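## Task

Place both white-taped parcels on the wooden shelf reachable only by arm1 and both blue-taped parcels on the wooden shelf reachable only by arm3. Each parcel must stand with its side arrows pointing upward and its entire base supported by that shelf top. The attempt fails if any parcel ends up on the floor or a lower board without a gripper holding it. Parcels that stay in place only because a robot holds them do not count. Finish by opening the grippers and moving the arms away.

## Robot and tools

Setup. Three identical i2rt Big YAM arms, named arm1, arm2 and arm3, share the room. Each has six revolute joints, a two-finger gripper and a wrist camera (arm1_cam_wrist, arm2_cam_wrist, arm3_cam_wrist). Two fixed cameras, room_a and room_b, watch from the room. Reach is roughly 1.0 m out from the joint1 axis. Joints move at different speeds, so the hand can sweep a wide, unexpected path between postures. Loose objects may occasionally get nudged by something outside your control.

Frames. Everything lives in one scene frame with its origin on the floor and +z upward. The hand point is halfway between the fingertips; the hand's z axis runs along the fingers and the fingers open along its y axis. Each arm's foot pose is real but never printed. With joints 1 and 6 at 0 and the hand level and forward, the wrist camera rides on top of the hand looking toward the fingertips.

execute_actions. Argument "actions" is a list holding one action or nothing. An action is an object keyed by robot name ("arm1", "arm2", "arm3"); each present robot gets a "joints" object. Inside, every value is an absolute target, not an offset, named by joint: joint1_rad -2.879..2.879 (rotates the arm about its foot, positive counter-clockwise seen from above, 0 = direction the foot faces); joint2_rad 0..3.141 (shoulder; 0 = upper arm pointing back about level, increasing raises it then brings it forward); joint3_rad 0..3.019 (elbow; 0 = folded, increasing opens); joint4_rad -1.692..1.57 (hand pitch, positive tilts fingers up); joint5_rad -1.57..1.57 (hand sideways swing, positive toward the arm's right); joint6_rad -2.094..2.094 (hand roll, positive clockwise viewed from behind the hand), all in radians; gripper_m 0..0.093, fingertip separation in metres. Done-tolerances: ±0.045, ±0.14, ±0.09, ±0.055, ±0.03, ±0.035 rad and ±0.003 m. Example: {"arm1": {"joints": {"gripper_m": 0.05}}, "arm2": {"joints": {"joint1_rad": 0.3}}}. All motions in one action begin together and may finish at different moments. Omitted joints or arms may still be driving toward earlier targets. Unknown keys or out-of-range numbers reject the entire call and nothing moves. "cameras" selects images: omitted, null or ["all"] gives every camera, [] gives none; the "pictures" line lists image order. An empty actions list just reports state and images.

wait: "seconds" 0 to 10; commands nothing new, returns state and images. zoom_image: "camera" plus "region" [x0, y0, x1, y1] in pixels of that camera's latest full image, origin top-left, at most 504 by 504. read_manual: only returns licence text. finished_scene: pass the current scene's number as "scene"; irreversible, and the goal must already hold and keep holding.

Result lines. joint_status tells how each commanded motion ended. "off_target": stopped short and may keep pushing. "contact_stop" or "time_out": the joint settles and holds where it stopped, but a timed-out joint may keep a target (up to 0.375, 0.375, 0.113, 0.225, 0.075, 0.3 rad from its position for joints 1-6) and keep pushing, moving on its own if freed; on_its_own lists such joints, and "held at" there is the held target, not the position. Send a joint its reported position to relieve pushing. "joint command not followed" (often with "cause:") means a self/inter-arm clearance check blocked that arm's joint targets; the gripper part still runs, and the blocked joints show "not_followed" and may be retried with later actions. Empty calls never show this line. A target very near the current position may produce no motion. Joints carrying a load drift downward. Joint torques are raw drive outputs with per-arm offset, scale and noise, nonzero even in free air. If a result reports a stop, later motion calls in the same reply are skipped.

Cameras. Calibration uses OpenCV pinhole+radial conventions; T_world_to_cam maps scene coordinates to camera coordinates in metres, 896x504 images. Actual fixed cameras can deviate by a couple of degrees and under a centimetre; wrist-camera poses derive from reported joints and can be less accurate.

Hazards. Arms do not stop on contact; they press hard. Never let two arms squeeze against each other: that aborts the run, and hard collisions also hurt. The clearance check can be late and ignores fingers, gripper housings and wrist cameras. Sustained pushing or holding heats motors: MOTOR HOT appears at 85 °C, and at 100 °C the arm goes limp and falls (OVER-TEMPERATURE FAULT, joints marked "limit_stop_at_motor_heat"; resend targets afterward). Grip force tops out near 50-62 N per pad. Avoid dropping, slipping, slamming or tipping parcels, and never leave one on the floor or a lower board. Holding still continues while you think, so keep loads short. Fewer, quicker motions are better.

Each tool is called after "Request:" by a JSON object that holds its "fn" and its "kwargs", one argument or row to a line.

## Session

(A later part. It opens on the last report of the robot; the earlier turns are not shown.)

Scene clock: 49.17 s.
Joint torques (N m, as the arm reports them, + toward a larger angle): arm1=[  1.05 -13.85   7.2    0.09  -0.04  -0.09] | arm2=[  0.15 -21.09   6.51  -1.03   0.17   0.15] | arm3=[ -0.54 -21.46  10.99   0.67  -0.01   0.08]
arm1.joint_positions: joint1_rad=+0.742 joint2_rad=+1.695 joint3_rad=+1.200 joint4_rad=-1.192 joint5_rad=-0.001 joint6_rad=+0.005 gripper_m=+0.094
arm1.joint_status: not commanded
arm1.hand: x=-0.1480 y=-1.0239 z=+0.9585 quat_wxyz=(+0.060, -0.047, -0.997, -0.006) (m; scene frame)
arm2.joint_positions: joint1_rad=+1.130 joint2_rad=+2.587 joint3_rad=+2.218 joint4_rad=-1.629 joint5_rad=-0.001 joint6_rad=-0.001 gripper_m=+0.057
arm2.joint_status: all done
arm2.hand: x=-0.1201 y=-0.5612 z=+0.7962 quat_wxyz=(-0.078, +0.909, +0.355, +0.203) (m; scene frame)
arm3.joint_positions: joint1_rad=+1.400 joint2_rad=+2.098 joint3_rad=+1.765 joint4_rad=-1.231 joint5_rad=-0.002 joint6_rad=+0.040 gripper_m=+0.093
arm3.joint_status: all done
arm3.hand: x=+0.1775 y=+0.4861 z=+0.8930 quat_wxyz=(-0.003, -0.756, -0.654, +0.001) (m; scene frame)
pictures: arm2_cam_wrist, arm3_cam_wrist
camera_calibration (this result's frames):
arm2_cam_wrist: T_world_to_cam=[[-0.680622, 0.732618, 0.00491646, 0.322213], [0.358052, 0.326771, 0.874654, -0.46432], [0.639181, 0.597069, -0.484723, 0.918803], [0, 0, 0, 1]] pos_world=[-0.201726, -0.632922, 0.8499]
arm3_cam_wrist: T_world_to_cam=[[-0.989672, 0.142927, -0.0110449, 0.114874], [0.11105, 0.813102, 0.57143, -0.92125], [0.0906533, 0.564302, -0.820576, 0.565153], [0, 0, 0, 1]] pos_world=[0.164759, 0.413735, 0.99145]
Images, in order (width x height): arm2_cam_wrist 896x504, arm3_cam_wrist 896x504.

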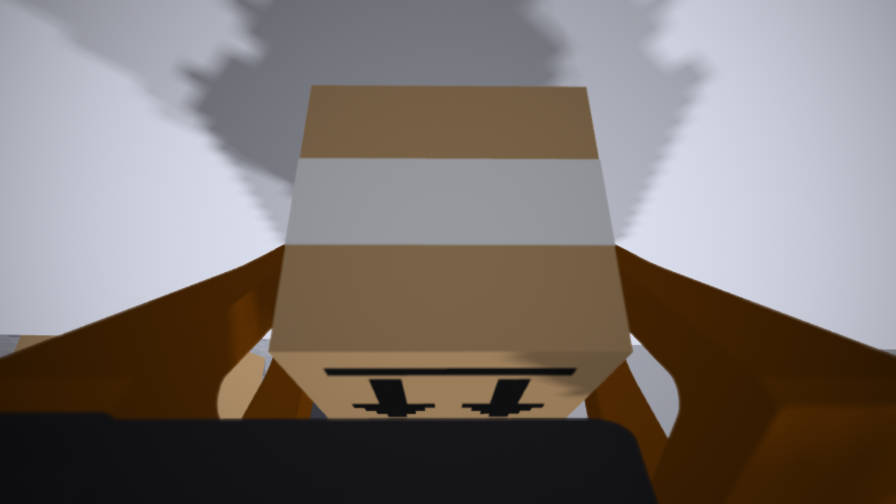

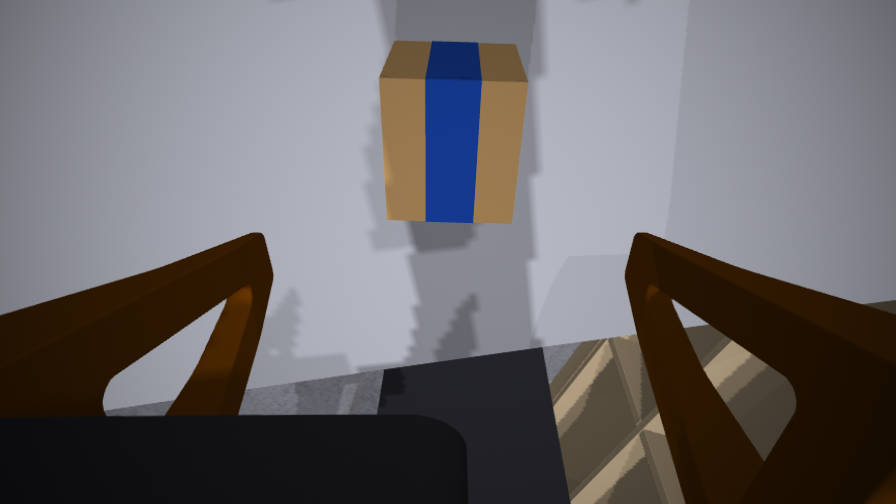

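Request:
{"fn": "execute_actions", "kwargs": {
  "actions": [
    {"arm1":{"joints":{"joint1_rad":1.05,"joint2_rad":2.1,"joint3_rad":1.9,"joint4_rad":-1.59}},"arm2":{"joints":{"gripper_m":0.093}},"arm3":{"joints":{"joint2_rad":2.205,"joint3_rad":1.685,"joint4_rad":-1.03}}}
  ],
  "cameras": ["arm2_cam_wrist","arm3_cam_wrist"]
}}

Scene clock: 51.57 s.
Joint torques (N m, as the arm reports them, + toward a larger angle): arm1=[ -0.99 -21.01   9.99  -0.13  -0.03  -0.1 ] | arm2=[  0.12 -20.95   6.63  -1.05   0.17   0.14] | arm3=[ -0.33 -22.17   9.04   1.33  -0.01   0.08]
arm1.joint_positions: joint1_rad=+1.061 joint2_rad=+2.095 joint3_rad=+1.875 joint4_rad=-1.582 joint5_rad=-0.001 joint6_rad=+0.005 gripper_m=+0.094
arm1.joint_status: all done
arm1.hand: x=-0.0183 y=-0.8508 z=+0.9886 quat_wxyz=(+0.116, +0.112, -0.987, +0.010) (m; scene frame)
arm2.joint_positions: joint1_rad=+1.130 joint2_rad=+2.587 joint3_rad=+2.218 joint4_rad=-1.629 joint5_rad=-0.001 joint6_rad=-0.001 gripper_m=+0.093
arm2.joint_status: all done
arm2.hand: x=-0.1201 y=-0.5612 z=+0.7962 quat_wxyz=(-0.078, +0.909, +0.355, +0.203) (m; scene frame)
arm3.joint_positions: joint1_rad=+1.400 joint2_rad=+2.196 joint3_rad=+1.677 joint4_rad=-1.039 joint5_rad=-0.002 joint6_rad=+0.040 gripper_m=+0.093
arm3.joint_status: all done
arm3.hand: x=+0.1777 y=+0.4863 z=+0.8026 quat_wxyz=(-0.005, -0.756, -0.654, +0.004) (m; scene frame)
pictures: arm2_cam_wrist, arm3_cam_wrist
camera_calibration (this result's frames):
arm2_cam_wrist: T_world_to_cam=[[-0.680369, 0.732853, 0.00507844, 0.322246], [0.358261, 0.326543, 0.874654, -0.464423], [0.639334, 0.596906, -0.484722, 0.918729], [0, 0, 0, 1]] pos_world=[-0.201744, -0.6329, 0.8499]
arm3_cam_wrist: T_world_to_cam=[[-0.989678, 0.142861, -0.0112952, 0.114194], [0.111441, 0.81677, 0.566099, -0.867352], [0.0900992, 0.558997, -0.82426, 0.496425], [0, 0, 0, 1]] pos_world=[0.164946, 0.414613, 0.90148]
Images, in order (width x height): arm2_cam_wrist 896x504, arm3_cam_wrist 896x504.

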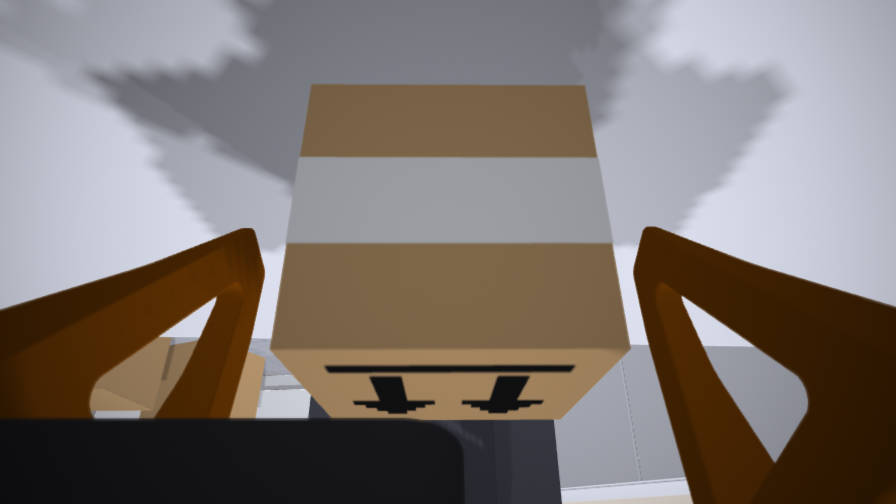

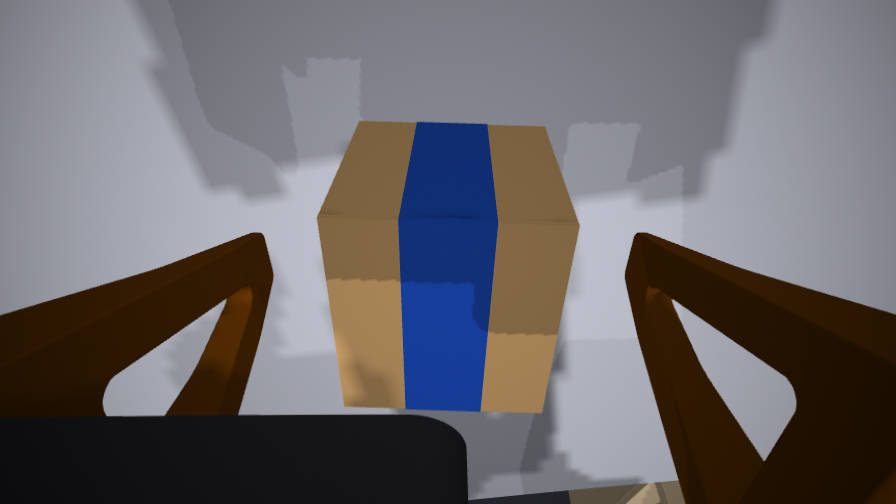

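Request:
{"fn": "execute_actions", "kwargs": {
  "actions": [
    {"arm1":{"joints":{"joint2_rad":2.42,"joint3_rad":2.27}},"arm2":{"joints":{"joint2_rad":2.0}},"arm3":{"joints":{"gripper_m":0.03}}}
  ],
  "cameras": ["arm3_cam_wrist"]
}}

Scene clock: 53.77 s.
Joint torques (N m, as the arm reports them, + toward a larger angle): arm1=[ -0.65 -23.93  11.1    0.18  -0.03  -0.1 ] | arm2=[  0.17 -17.97   8.13   0.06   0.17   0.14] | arm3=[ -0.29 -22.14   9.     1.32  -0.01   0.08]
arm1.joint_positions: joint1_rad=+1.061 joint2_rad=+2.413 joint3_rad=+2.230 joint4_rad=-1.588 joint5_rad=-0.001 joint6_rad=+0.005 gripper_m=+0.094
arm1.joint_status: all done
arm1.hand: x=+0.0686 y=-0.8299 z=+0.9086 quat_wxyz=(+0.100, +0.112, -0.989, +0.008) (m; scene frame)
arm2.joint_positions: joint1_rad=+1.130 joint2_rad=+2.005 joint3_rad=+2.215 joint4_rad=-1.629 joint5_rad=-0.001 joint6_rad=-0.001 gripper_m=+0.093
arm2.joint_status: all done
arm2.hand: x=-0.1377 y=-0.5774 z=+1.1672 quat_wxyz=(+0.026, +0.929, +0.363, -0.065) (m; scene frame)
arm3.joint_positions: joint1_rad=+1.400 joint2_rad=+2.196 joint3_rad=+1.677 joint4_rad=-1.039 joint5_rad=-0.002 joint6_rad=+0.040 gripper_m=+0.050
arm3.joint_status: gripper_m off_target (ended at +0.050, target +0.030)
arm3.hand: x=+0.1777 y=+0.4863 z=+0.8026 quat_wxyz=(-0.005, -0.756, -0.654, +0.004) (m; scene frame)
pictures: arm3_cam_wrist
camera_calibration (this result's frames):
arm3_cam_wrist: T_world_to_cam=[[-0.989678, 0.142861, -0.0112952, 0.114194], [0.111441, 0.81677, 0.566099, -0.867352], [0.0900992, 0.558997, -0.82426, 0.496425], [0, 0, 0, 1]] pos_world=[0.164946, 0.414613, 0.90148]
Images, in order (width x height): arm3_cam_wrist 896x504.

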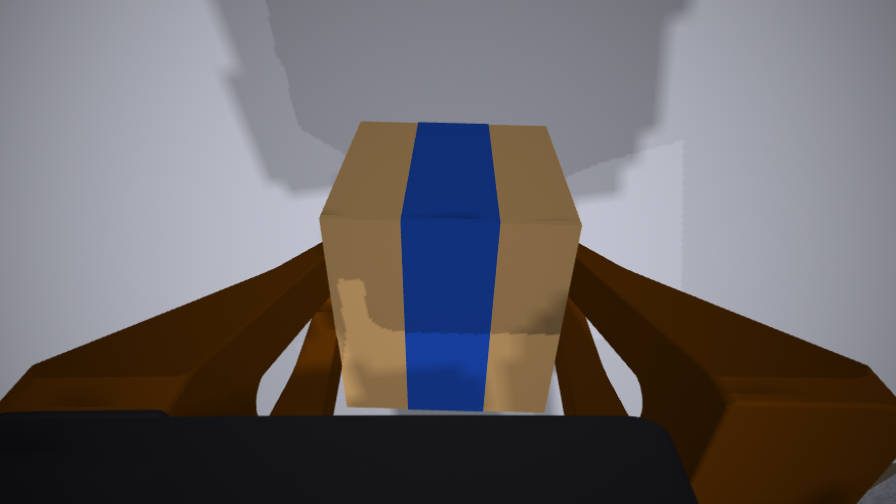

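Request:
{"fn": "execute_actions", "kwargs": {
  "actions": [
    {"arm1":{"joints":{"joint1_rad":1.57}},"arm2":{"joints":{"joint1_rad":0.45,"joint2_rad":1.8}},"arm3":{"joints":{"joint2_rad":2.08,"joint4_rad":-1.15}}}
  ],
  "cameras": ["arm1_cam_wrist","arm3_cam_wrist"]
}}

Scene clock: 55.67 s.
Joint torques (N m, as the arm reports them, + toward a larger angle): arm1=[  1.21 -24.32  10.99   0.17   0.05  -0.08] | arm2=[ -0.19 -14.13   8.25   0.43   0.07   0.12] | arm3=[ -0.38 -21.36   9.52   0.79  -0.02   0.07]
arm1.joint_positions: joint1_rad=+1.559 joint2_rad=+2.413 joint3_rad=+2.231 joint4_rad=-1.588 joint5_rad=-0.002 joint6_rad=+0.004 gripper_m=+0.094
arm1.joint_status: all done
arm1.hand: x=-0.0844 y=-0.5334 z=+0.9116 quat_wxyz=(+0.093, +0.352, -0.931, +0.031) (m; scene frame)
arm2.joint_positions: joint1_rad=+0.450 joint2_rad=+1.790 joint3_rad=+2.211 joint4_rad=-1.629 joint5_rad=+0.002 joint6_rad=+0.002 gripper_m=+0.093
arm2.joint_status: all done
arm2.hand: x=-0.2626 y=-0.1736 z=+1.2989 quat_wxyz=(+0.001, +0.984, +0.031, -0.176) (m; scene frame)
arm3.joint_positions: joint1_rad=+1.400 joint2_rad=+2.073 joint3_rad=+1.677 joint4_rad=-1.142 joint5_rad=-0.002 joint6_rad=+0.040 gripper_m=+0.050
arm3.joint_status: all done
arm3.hand: x=+0.1786 y=+0.4956 z=+0.8769 quat_wxyz=(-0.012, -0.756, -0.654, +0.011) (m; scene frame)
pictures: arm1_cam_wrist, arm3_cam_wrist
camera_calibration (this result's frames):
arm1_cam_wrist: T_world_to_cam=[[0.652923, -0.757393, -0.0069561, -0.343588], [-0.51293, -0.4489, 0.731705, -0.946544], [-0.557311, -0.474179, -0.681586, 0.442991], [0, 0, 0, 1]] pos_world=[-0.0142907, -0.475077, 0.992138]
arm3_cam_wrist: T_world_to_cam=[[-0.9897, 0.142652, -0.012058, 0.115373], [0.112616, 0.827774, 0.549644, -0.908302], [0.0883889, 0.542625, -0.835312, 0.570508], [0, 0, 0, 1]] pos_world=[0.166047, 0.425838, 0.977187]
Images, in order (width x height): arm1_cam_wrist 896x504, arm3_cam_wrist 896x504.

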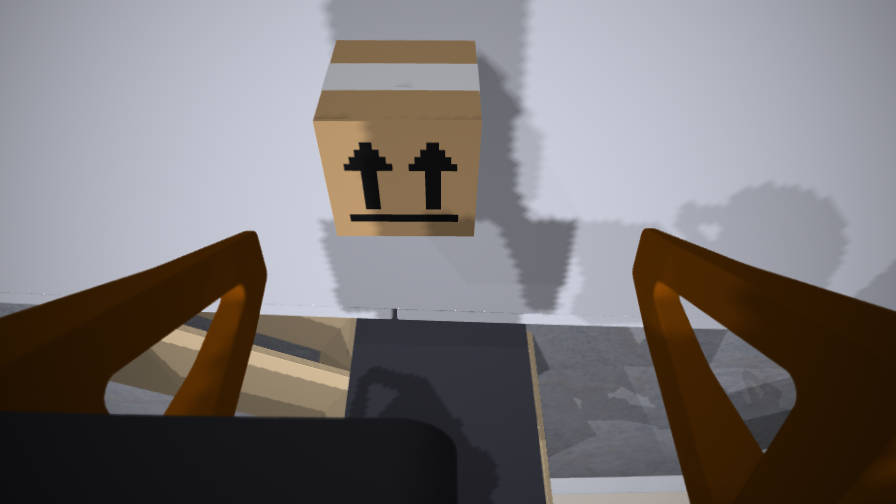

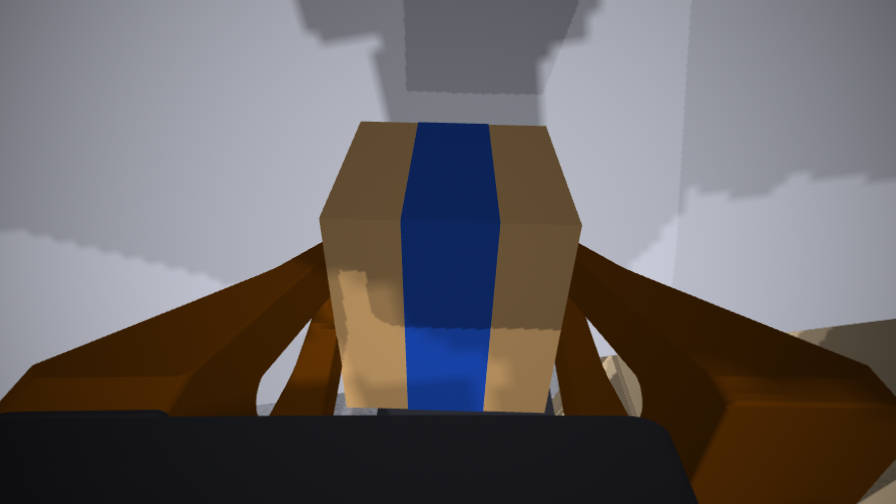

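Request:
{"fn": "execute_actions", "kwargs": {
  "actions": [
    {"arm1":{"joints":{"joint1_rad":1.597,"joint2_rad":2.585}},"arm3":{"joints":{"joint1_rad":0.7}}}
  ],
  "cameras": ["arm1_cam_wrist"]
}}

Scene clock: 58.60 s.
Joint torques (N m, as the arm reports them, + toward a larger angle): arm1=[  0.8  -25.21   9.09  -0.07   0.06  -0.09] | arm2=[ -0.34 -13.86   8.24   0.45   0.07   0.12] | arm3=[ -1.1  -21.29   9.54   0.75  -0.09   0.07]
arm1.joint_positions: joint1_rad=+1.590 joint2_rad=+2.583 joint3_rad=+2.249 joint4_rad=-1.588 joint5_rad=-0.002 joint6_rad=+0.004 gripper_m=+0.094
arm1.joint_status: all done
arm1.hand: x=-0.1146 y=-0.5319 z=+0.8072 quat_wxyz=(+0.163, +0.363, -0.915, +0.060) (m; scene frame)
arm2.joint_positions: joint1_rad=+0.450 joint2_rad=+1.790 joint3_rad=+2.211 joint4_rad=-1.629 joint5_rad=+0.002 joint6_rad=+0.002 gripper_m=+0.093
arm2.joint_status: not commanded
arm2.hand: x=-0.2626 y=-0.1736 z=+1.2989 quat_wxyz=(+0.001, +0.984, +0.031, -0.176) (m; scene frame)
arm3.joint_positions: joint1_rad=+0.706 joint2_rad=+2.073 joint3_rad=+1.677 joint4_rad=-1.142 joint5_rad=+0.001 joint6_rad=+0.041 gripper_m=+0.050
arm3.joint_status: all done
arm3.hand: x=-0.2036 y=+0.6813 z=+0.8764 quat_wxyz=(-0.007, -0.934, -0.357, +0.015) (m; scene frame)
pictures: arm1_cam_wrist
camera_calibration (this result's frames):
arm1_cam_wrist: T_world_to_cam=[[0.676453, -0.736472, -0.00450373, -0.311576], [-0.411871, -0.38336, 0.826679, -0.915186], [-0.610552, -0.557354, -0.562657, 0.209357], [0, 0, 0, 1]] pos_world=[-0.0383488, -0.463627, 0.872957]
Images, in order (width x height): arm1_cam_wrist 896x504.

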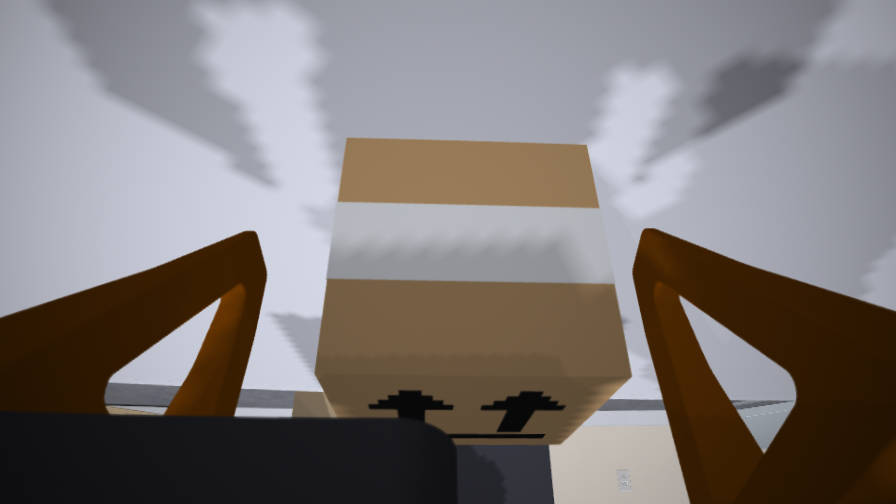

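Request:
{"fn": "execute_actions", "kwargs": {
  "actions": [
    {"arm1":{"joints":{"joint4_rad":-1.632,"gripper_m":0.03}},"arm3":{"joints":{"joint1_rad":-0.05,"joint2_rad":2.39,"joint4_rad":-0.84}}}
  ],
  "cameras": ["arm1_cam_wrist","arm3_cam_wrist"]
}}

Scene clock: 61.07 s.
Joint torques (N m, as the arm reports them, + toward a larger angle): arm1=[  0.93 -25.06   8.96  -0.48   0.04  -0.09] | arm2=[ -0.31 -13.85   8.24   0.44   0.07   0.12] | arm3=[ -0.74 -25.24   7.91   1.14  -0.09   0.07]
arm1.joint_positions: joint1_rad=+1.590 joint2_rad=+2.583 joint3_rad=+2.249 joint4_rad=-1.621 joint5_rad=-0.002 joint6_rad=+0.004 gripper_m=+0.057
arm1.joint_status: gripper_m off_target (ended at +0.057, target +0.030); the others done
arm1.hand: x=-0.1200 y=-0.5371 z=+0.8101 quat_wxyz=(+0.177, +0.362, -0.913, +0.066) (m; scene frame)
arm2.joint_positions: joint1_rad=+0.450 joint2_rad=+1.790 joint3_rad=+2.211 joint4_rad=-1.629 joint5_rad=+0.002 joint6_rad=+0.002 gripper_m=+0.093
arm2.joint_status: not commanded
arm2.hand: x=-0.2626 y=-0.1736 z=+1.2989 quat_wxyz=(+0.001, +0.984, +0.031, -0.176) (m; scene frame)
arm3.joint_positions: joint1_rad=-0.046 joint2_rad=+2.405 joint3_rad=+1.677 joint4_rad=-0.844 joint5_rad=+0.000 joint6_rad=+0.041 gripper_m=+0.050
arm3.joint_status: all done
arm3.hand: x=-0.3884 y=+1.1043 z=+0.6738 quat_wxyz=(+0.000, -1.000, +0.011, -0.001) (m; scene frame)
pictures: arm1_cam_wrist, arm3_cam_wrist
camera_calibration (this result's frames):
arm1_cam_wrist: T_world_to_cam=[[0.676626, -0.736318, -0.0036519, -0.312349], [-0.392269, -0.364657, 0.844482, -0.923756], [-0.623139, -0.569966, -0.535571, 0.174583], [0, 0, 0, 1]] pos_world=[-0.0422276, -0.467336, 0.872457]
arm3_cam_wrist: T_world_to_cam=[[0.0204126, 0.999756, -0.00843035, -1.09165], [0.815331, -0.0117658, 0.578875, -0.0564017], [0.578635, -0.0186899, -0.815373, 0.917449], [0, 0, 0, 1]] pos_world=[-0.462599, 1.10787, 0.77151]
Images, in order (width x height): arm1_cam_wrist 896x504, arm3_cam_wrist 896x504.

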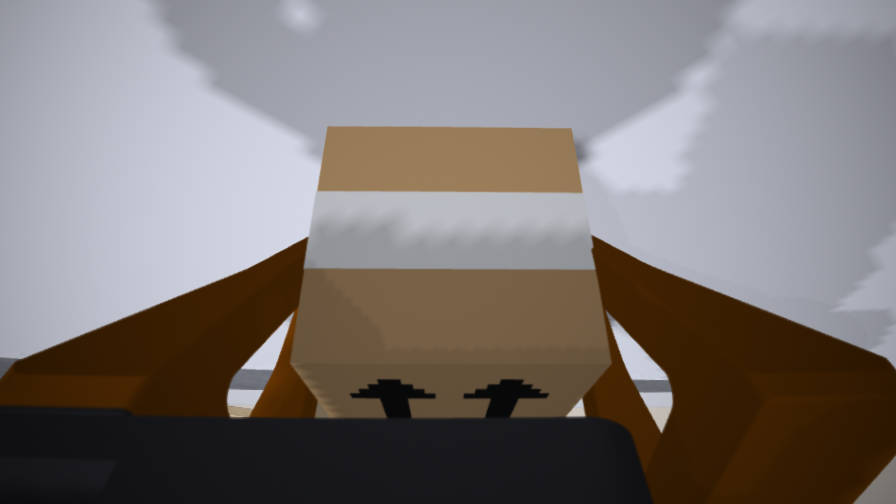

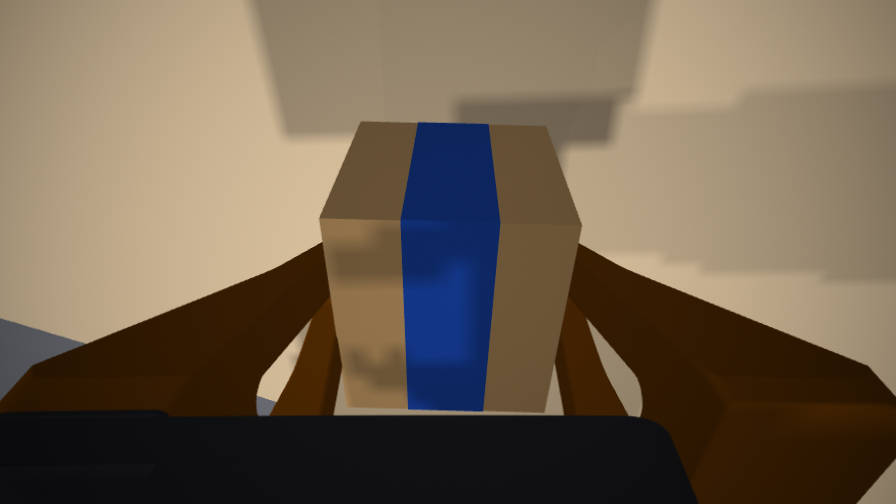

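Request:
{"fn": "execute_actions", "kwargs": {
  "actions": [
    {"arm1":{"joints":{"joint2_rad":2.25}},"arm3":{"joints":{"joint2_rad":2.442,"joint4_rad":-0.785}}}
  ],
  "cameras": ["arm1_cam_wrist","arm3_cam_wrist"]
}}

Scene clock: 63.87 s.
Joint torques (N m, as the arm reports them, + toward a larger angle): arm1=[  0.83 -22.06   8.82   0.28   0.03  -0.09] | arm2=[ -0.29 -13.85   8.27   0.44   0.07   0.12] | arm3=[ -0.54 -20.49   7.92   1.46  -0.08   0.07]
arm1.joint_positions: joint1_rad=+1.590 joint2_rad=+2.226 joint3_rad=+2.266 joint4_rad=-1.625 joint5_rad=-0.002 joint6_rad=+0.004 gripper_m=+0.057
arm1.joint_status: all done
arm1.hand: x=-0.0924 y=-0.5133 z=+1.0484 quat_wxyz=(+0.007, +0.368, -0.930, -0.002) (m; scene frame)
arm2.joint_positions: joint1_rad=+0.450 joint2_rad=+1.790 joint3_rad=+2.211 joint4_rad=-1.629 joint5_rad=+0.002 joint6_rad=+0.002 gripper_m=+0.093
arm2.joint_status: not commanded
arm2.hand: x=-0.2626 y=-0.1736 z=+1.2989 quat_wxyz=(+0.001, +0.984, +0.031, -0.176) (m; scene frame)
arm3.joint_positions: joint1_rad=-0.046 joint2_rad=+2.405 joint3_rad=+1.677 joint4_rad=-0.795 joint5_rad=+0.000 joint6_rad=+0.041 gripper_m=+0.050
arm3.joint_status: all done
arm3.hand: x=-0.4004 y=+1.1041 z=+0.6740 quat_wxyz=(-0.001, -1.000, +0.011, +0.023) (m; scene frame)
pictures: arm1_cam_wrist, arm3_cam_wrist
camera_calibration (this result's frames):
arm1_cam_wrist: T_world_to_cam=[[0.676456, -0.736424, -0.00936442, -0.306685], [-0.588867, -0.548464, 0.593652, -0.955067], [-0.442315, -0.396065, -0.804667, 0.721022], [0, 0, 0, 1]] pos_world=[-0.0360297, -0.464098, 1.14429]
arm3_cam_wrist: T_world_to_cam=[[0.0199884, 0.999747, -0.0103477, -1.09004], [0.842609, -0.0112739, 0.538408, -0.00911185], [0.538155, -0.019481, -0.842621, 0.927627], [0, 0, 0, 1]] pos_world=[-0.469741, 1.10773, 0.775265]
Images, in order (width x height): arm1_cam_wrist 896x504, arm3_cam_wrist 896x504.

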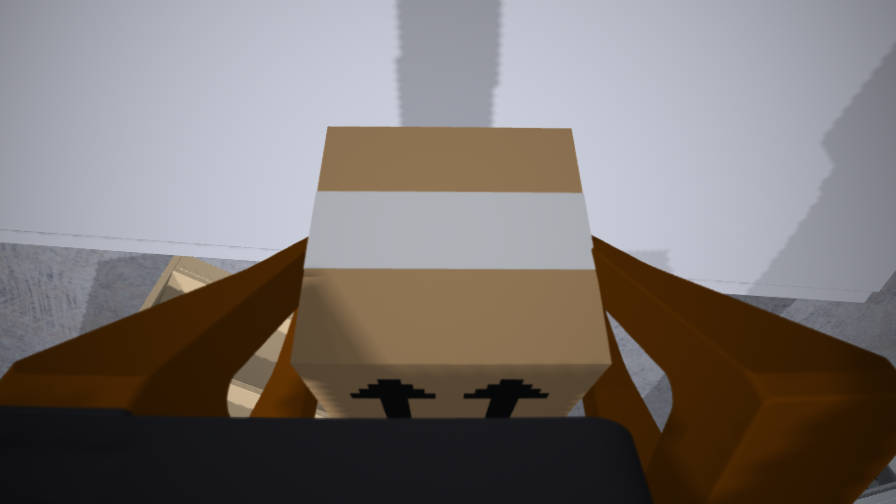

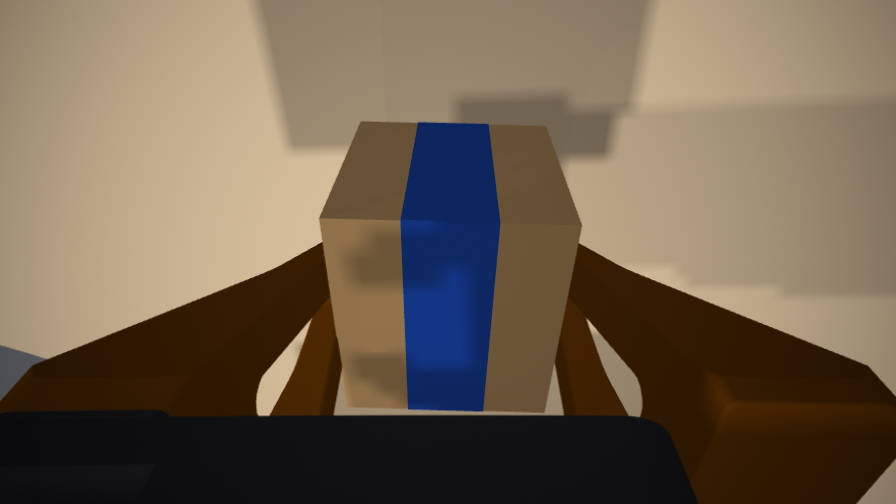

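Request:
{"fn": "execute_actions", "kwargs": {
  "actions": [
    {"arm1":{"joints":{"joint1_rad":-1.585,"joint2_rad":2.28,"joint3_rad":1.40,"joint4_rad":0.915}},"arm3":{"joints":{"joint2_rad":2.475}}}
  ],
  "cameras": ["arm1_cam_wrist","arm3_cam_wrist"]
}}

Scene clock: 66.70 s.
Joint torques (N m, as the arm reports them, + toward a larger angle): arm1=[  0.85 -21.48   6.69   2.62  -0.13  -0.11] | arm2=[ -0.35 -13.9    8.24   0.45   0.07   0.12] | arm3=[ -0.56 -20.9    7.62   1.21  -0.08   0.07]
arm1.joint_positions: joint1_rad=-1.596 joint2_rad=+2.278 joint3_rad=+1.401 joint4_rad=+0.897 joint5_rad=+0.001 joint6_rad=+0.006 gripper_m=+0.057
arm1.joint_status: all done
arm1.hand: x=-1.2022 y=-1.5132 z=+0.9709 quat_wxyz=(-0.248, -0.657, -0.245, +0.669) (m; scene frame)
arm2.joint_positions: joint1_rad=+0.450 joint2_rad=+1.790 joint3_rad=+2.211 joint4_rad=-1.629 joint5_rad=+0.002 joint6_rad=+0.002 gripper_m=+0.093
arm2.joint_status: not commanded
arm2.hand: x=-0.2626 y=-0.1736 z=+1.2989 quat_wxyz=(+0.001, +0.984, +0.031, -0.176) (m; scene frame)
arm3.joint_positions: joint1_rad=-0.046 joint2_rad=+2.444 joint3_rad=+1.677 joint4_rad=-0.790 joint5_rad=+0.000 joint6_rad=+0.041 gripper_m=+0.050
arm3.joint_status: all done
arm3.hand: x=-0.3897 y=+1.1043 z=+0.6503 quat_wxyz=(+0.000, -1.000, +0.011, +0.006) (m; scene frame)
pictures: arm1_cam_wrist, arm3_cam_wrist
camera_calibration (this result's frames):
arm1_cam_wrist: T_world_to_cam=[[-0.654235, 0.756224, -0.0101006, 0.366607], [0.436933, 0.367038, -0.821202, 1.88121], [-0.617305, -0.541673, -0.570548, -0.886209], [0, 0, 0, 1]] pos_world=[-1.12918, -1.44775, 1.04293]
arm3_cam_wrist: T_world_to_cam=[[0.0202901, 0.999753, -0.00903173, -1.09143], [0.824067, -0.011608, 0.566373, -0.0303539], [0.566128, -0.0189345, -0.8241, 0.900138], [0, 0, 0, 1]] pos_world=[-0.462435, 1.10785, 0.749138]
Images, in order (width x height): arm1_cam_wrist 896x504, arm3_cam_wrist 896x504.

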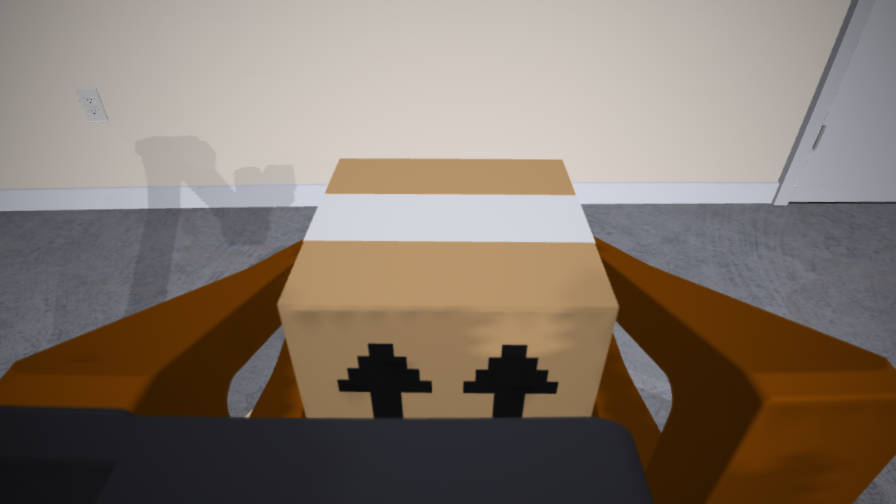

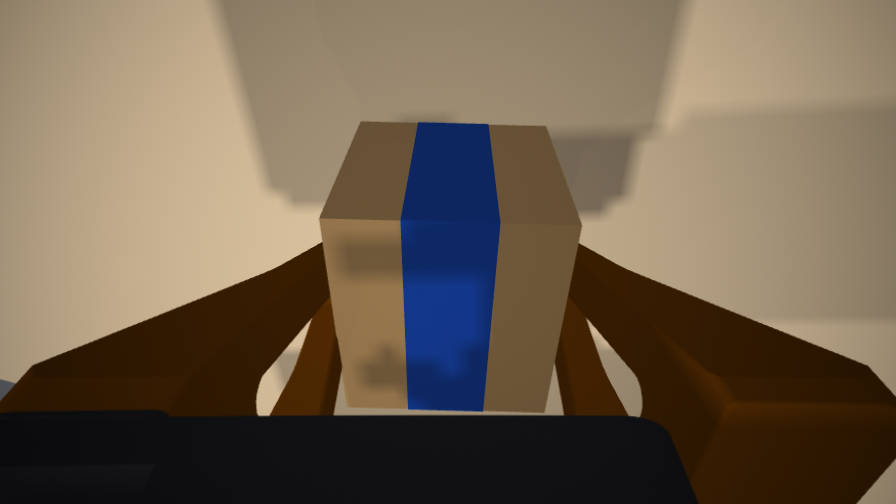

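Request:
{"fn": "execute_actions", "kwargs": {
  "actions": [
    {"arm1":{"joints":{"joint2_rad":2.87,"joint3_rad":1.44,"joint4_rad":1.485}},"arm3":{"joints":{"gripper_m":0.093}}}
  ],
  "cameras": ["arm1_cam_wrist","arm3_cam_wrist","room_b"]
}}

Scene clock: 69.00 s.
Joint torques (N m, as the arm reports them, + toward a larger angle): arm1=[  1.05 -20.43   3.06   2.62  -0.17  -0.14] | arm2=[ -0.3  -13.84   8.27   0.43   0.07   0.12] | arm3=[ -0.56 -20.89   7.62   1.23  -0.08   0.07]
arm1.joint_positions: joint1_rad=-1.596 joint2_rad=+2.883 joint3_rad=+1.427 joint4_rad=+1.468 joint5_rad=+0.002 joint6_rad=+0.008 gripper_m=+0.057
arm1.joint_status: all done
arm1.hand: x=-1.1165 y=-1.4359 z=+0.6709 quat_wxyz=(-0.248, -0.660, -0.245, +0.666) (m; scene frame)
arm2.joint_positions: joint1_rad=+0.450 joint2_rad=+1.790 joint3_rad=+2.211 joint4_rad=-1.629 joint5_rad=+0.002 joint6_rad=+0.002 gripper_m=+0.093
arm2.joint_status: not commanded
arm2.hand: x=-0.2626 y=-0.1736 z=+1.2989 quat_wxyz=(+0.001, +0.984, +0.031, -0.176) (m; scene frame)
arm3.joint_positions: joint1_rad=-0.046 joint2_rad=+2.444 joint3_rad=+1.677 joint4_rad=-0.790 joint5_rad=+0.000 joint6_rad=+0.041 gripper_m=+0.093
arm3.joint_status: all done
arm3.hand: x=-0.3897 y=+1.1043 z=+0.6503 quat_wxyz=(+0.000, -1.000, +0.011, +0.006) (m; scene frame)
pictures: arm1_cam_wrist, arm3_cam_wrist, room_b
camera_calibration (this result's frames):
arm1_cam_wrist: T_world_to_cam=[[-0.653269, 0.757018, -0.0127763, 0.365174], [0.443516, 0.368947, -0.816806, 1.57616], [-0.613623, -0.53926, -0.576772, -0.950906], [0, 0, 0, 1]] pos_world=[-1.04399, -1.37075, 0.743627]
arm3_cam_wrist: T_world_to_cam=[[0.0202901, 0.999753, -0.00903173, -1.09143], [0.824067, -0.011608, 0.566373, -0.0303539], [0.566128, -0.0189345, -0.8241, 0.900138], [0, 0, 0, 1]] pos_world=[-0.462435, 1.10785, 0.749138]
Images, in order (width x height): arm1_cam_wrist 896x504, arm3_cam_wrist 896x504, room_b 896x504.

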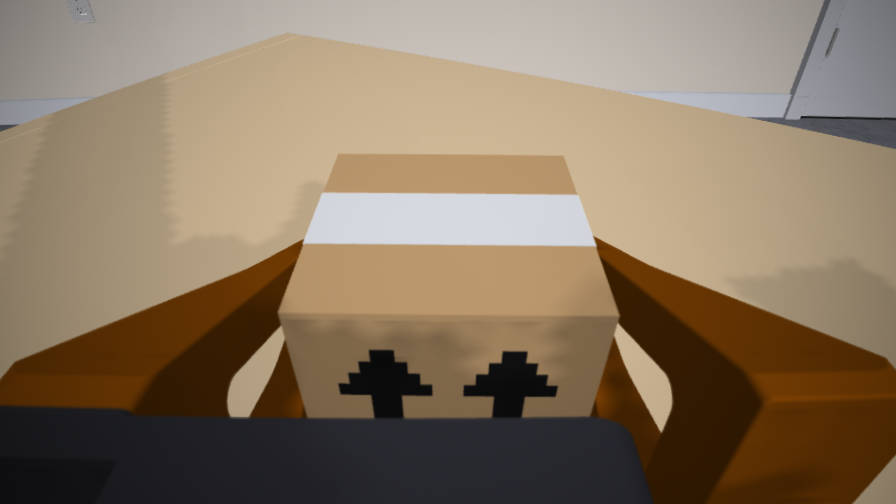

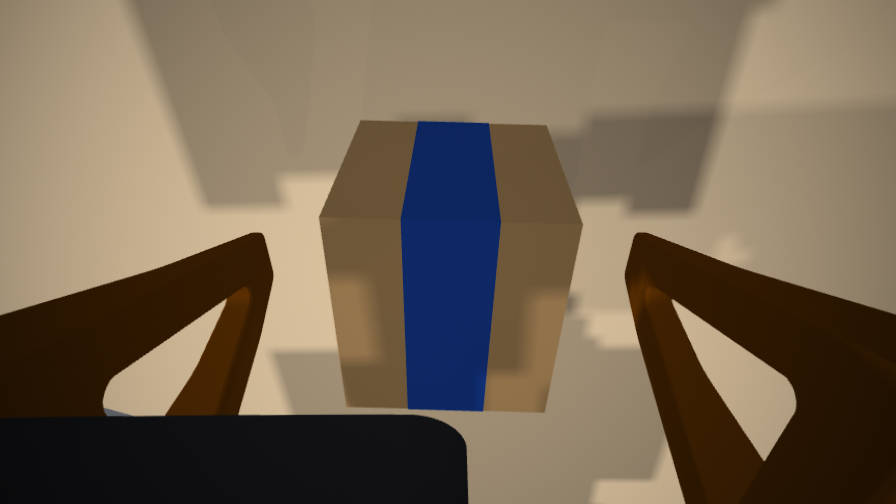

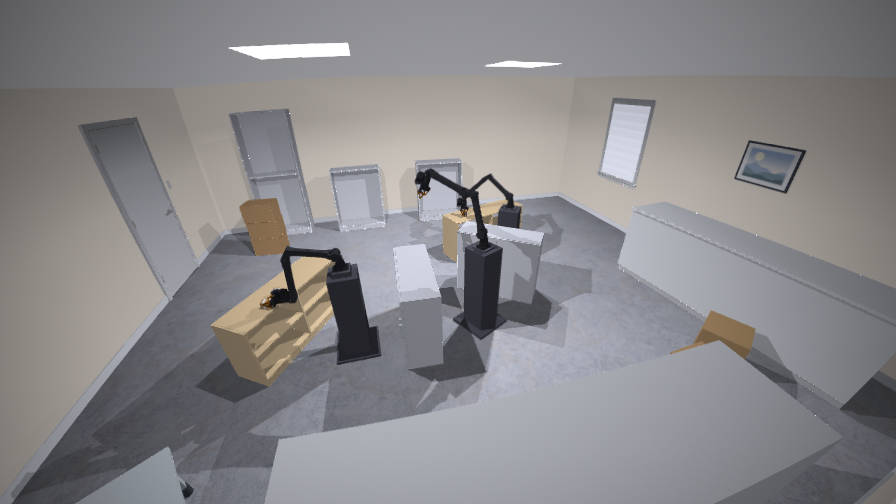

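Request:
{"fn": "execute_actions", "kwargs": {
  "actions": [
    {"arm1":{"joints":{"gripper_m":0.093}},"arm3":{"joints":{"joint2_rad":2.25}}}
  ],
  "cameras": ["arm1_cam_wrist"]
}}

Request:
{"fn": "execute_actions", "kwargs": {
  "actions": [
    {"arm1":{"joints":{"joint2_rad":2.68}},"arm3":{"joints":{"joint2_rad":2.1}}}
  ]
}}

Scene clock: 70.30 s.
Joint torques (N m, as the arm reports them, + toward a larger angle): arm1=[  0.82 -20.8    3.07   2.47  -0.17  -0.13] | arm2=[ -0.34 -13.88   8.25   0.43   0.07   0.12] | arm3=[ -0.63 -20.6    9.56   1.57  -0.08   0.06]
arm1.joint_positions: joint1_rad=-1.596 joint2_rad=+2.883 joint3_rad=+1.427 joint4_rad=+1.470 joint5_rad=+0.002 joint6_rad=+0.008 gripper_m=+0.093
arm1.joint_status: all done
arm1.hand: x=-1.1165 y=-1.4359 z=+0.6714 quat_wxyz=(-0.248, -0.659, -0.244, +0.667) (m; scene frame)
arm2.joint_positions: joint1_rad=+0.450 joint2_rad=+1.790 joint3_rad=+2.211 joint4_rad=-1.629 joint5_rad=+0.002 joint6_rad=+0.002 gripper_m=+0.093
arm2.joint_status: not commanded
arm2.hand: x=-0.2626 y=-0.1736 z=+1.2989 quat_wxyz=(+0.001, +0.984, +0.031, -0.176) (m; scene frame)
arm3.joint_positions: joint1_rad=-0.046 joint2_rad=+2.218 joint3_rad=+1.672 joint4_rad=-0.789 joint5_rad=+0.000 joint6_rad=+0.041 gripper_m=+0.093
arm3.joint_status: all done
arm3.hand: x=-0.4439 y=+1.1033 z=+0.7934 quat_wxyz=(-0.004, -0.993, +0.011, +0.117) (m; scene frame)
pictures: arm1_cam_wrist
camera_calibration (this result's frames):
arm1_cam_wrist: T_world_to_cam=[[-0.653303, 0.756995, -0.0123991, 0.36486], [0.441894, 0.367964, -0.818127, 1.57428], [-0.614756, -0.539965, -0.574903, -0.954108], [0, 0, 0, 1]] pos_world=[-1.04384, -1.37066, 0.743967]
Images, in order (width x height): arm1_cam_wrist 896x504.

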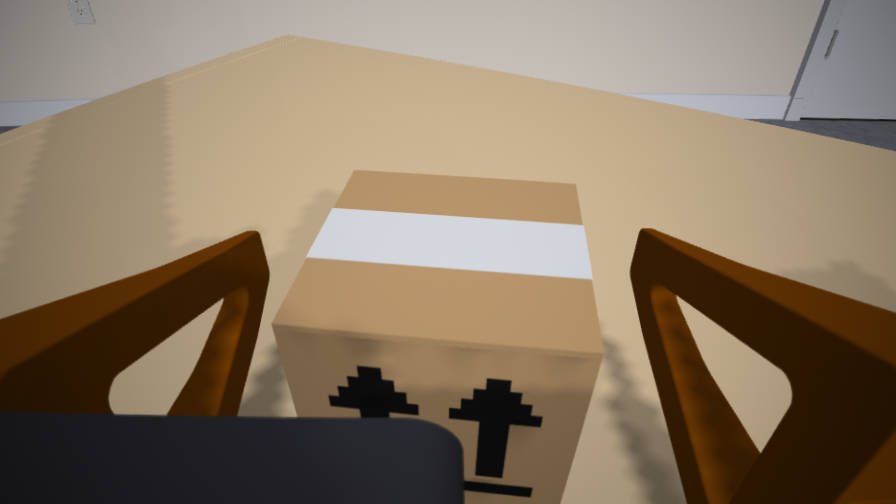

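Scene clock: 71.83 s.
Joint torques (N m, as the arm reports them, + toward a larger angle): arm1=[  0.83 -19.06   4.24   2.06  -0.18  -0.14] | arm2=[ -0.34 -13.9    8.26   0.41   0.07   0.12] | arm3=[ -0.58 -21.75  10.42   1.84  -0.08   0.07]
arm1.joint_positions: joint1_rad=-1.596 joint2_rad=+2.651 joint3_rad=+1.439 joint4_rad=+1.479 joint5_rad=+0.002 joint6_rad=+0.008 gripper_m=+0.093
arm1.joint_status: all done
arm1.hand: x=-1.1647 y=-1.4792 z=+0.8420 quat_wxyz=(-0.278, -0.570, -0.212, +0.744) (m; scene frame)
arm2.joint_positions: joint1_rad=+0.450 joint2_rad=+1.790 joint3_rad=+2.211 joint4_rad=-1.629 joint5_rad=+0.002 joint6_rad=+0.002 gripper_m=+0.093
arm2.joint_status: not commanded
arm2.hand: x=-0.2626 y=-0.1736 z=+1.2989 quat_wxyz=(+0.001, +0.984, +0.031, -0.176) (m; scene frame)
arm3.joint_positions: joint1_rad=-0.046 joint2_rad=+2.086 joint3_rad=+1.672 joint4_rad=-0.789 joint5_rad=+0.000 joint6_rad=+0.041 gripper_m=+0.093
arm3.joint_status: all done
arm3.hand: x=-0.4614 y=+1.1031 z=+0.8826 quat_wxyz=(-0.006, -0.983, +0.011, +0.182) (m; scene frame)
pictures: arm1_cam_wrist, arm2_cam_wrist, arm3_cam_wrist, room_a, room_b
camera_calibration (this result's frames):
arm1_cam_wrist: T_world_to_cam=[[-0.657039, 0.753757, -0.0122395, 0.35904], [0.273069, 0.222835, -0.93583, 1.43886], [-0.702661, -0.618219, -0.352239, -1.31463], [0, 0, 0, 1]] pos_world=[-1.08075, -1.40399, 0.887862]
arm2_cam_wrist: T_world_to_cam=[[-0.0595521, 0.998098, 0.0159141, 0.133636], [0.961638, 0.0530855, 0.269137, -0.0820688], [0.26778, 0.0313313, -0.962971, 1.44759], [0, 0, 0, 1]] pos_world=[-0.300758, -0.17438, 1.41395]
arm3_cam_wrist: T_world_to_cam=[[0.0149628, 0.999643, -0.0221559, -1.07742], [0.969301, -0.00906276, 0.24571, 0.244385], [0.245421, -0.0251523, -0.96909, 1.11905], [0, 0, 0, 1]] pos_world=[-0.4954, 1.1074, 1.00054]
Images, in order (width x height): arm1_cam_wrist 896x504, arm2_cam_wrist 896x504, arm3_cam_wrist 896x504, room_a 896x504, room_b 896x504.

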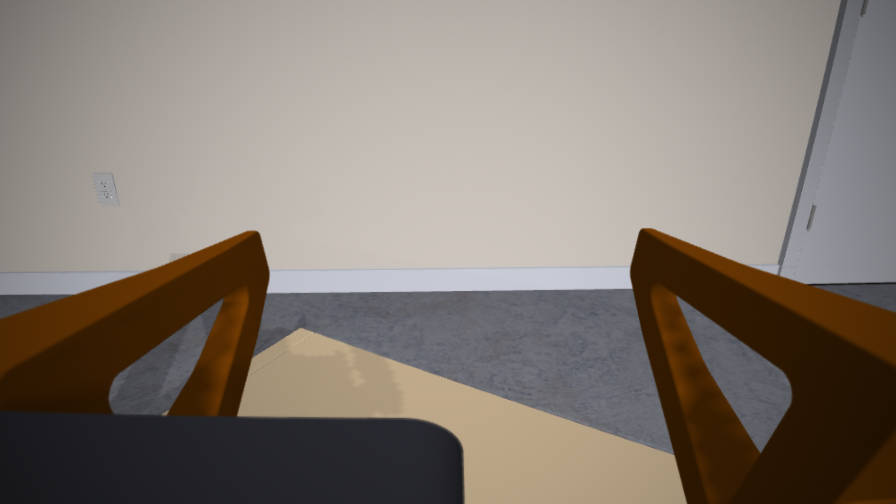

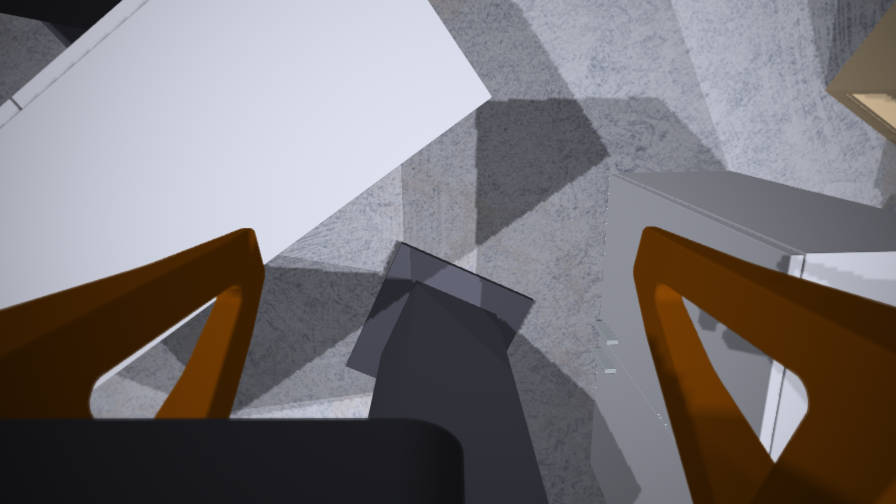

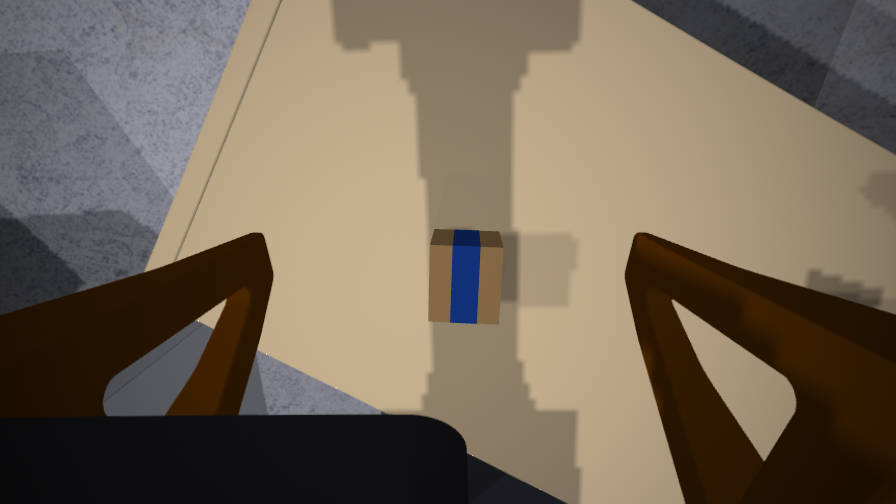

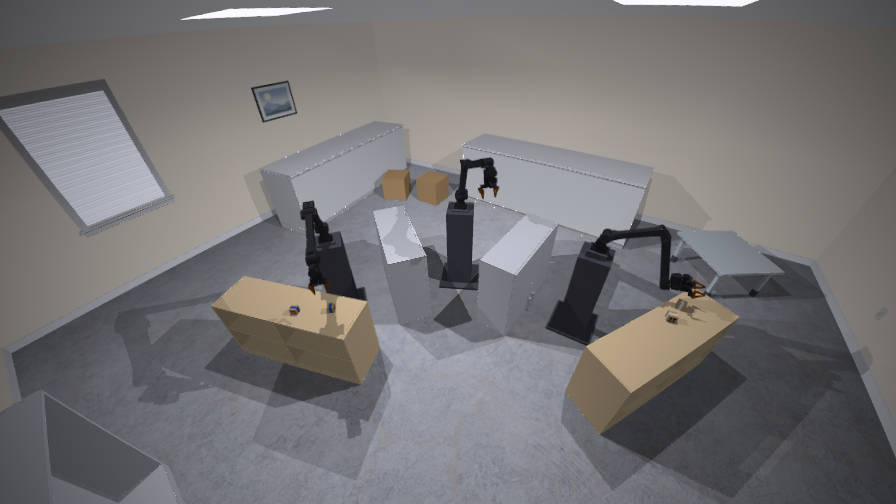

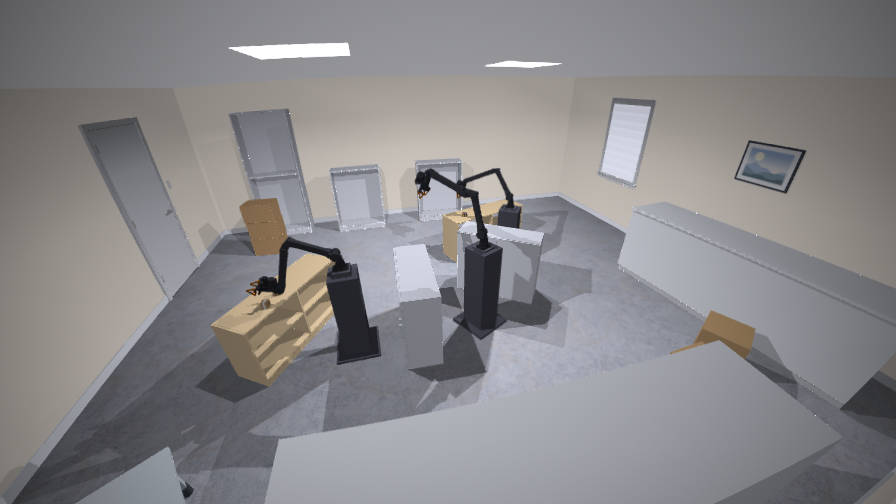

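Request:
{"fn": "zoom_image", "kwargs": {
  "camera": "room_b",
  "region": [230, 265, 310, 330]
}}

Request:
{"fn": "zoom_image", "kwargs": {
  "camera": "room_a",
  "region": [645, 270, 725, 335]
}}

Request:
{"fn": "zoom_image", "kwargs": {
  "camera": "room_a",
  "region": [270, 280, 360, 335]
}}

Region (230, 265, 310, 330) of room_b's 896x504 image, scaled by 6.300, with more detail than that image has; it fills the top 410 rows of this view, and the rest is white.

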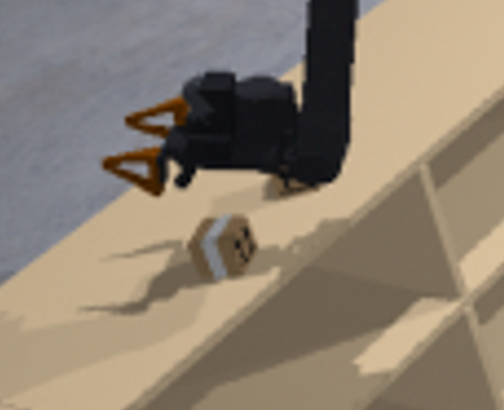

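Region (645, 270, 725, 335) of room_a's 896x504 image, scaled by 6.300, with more detail than that image has; it fills the top 410 rows of this view, and the rest is white.

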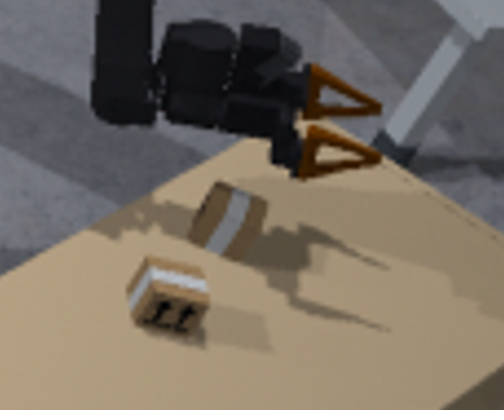

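Region (270, 280, 360, 335) of room_a's 896x504 image, scaled by 5.600, with more detail than that image has.

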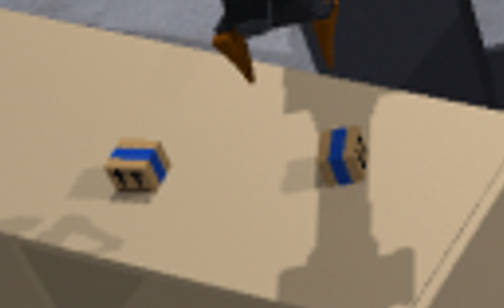

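All four parcels are upright on their shelves and the arms are clear.

Request:
{"fn": "finished_scene", "kwargs": {
  "scene": 2
}}

The scene is finished: the task was done.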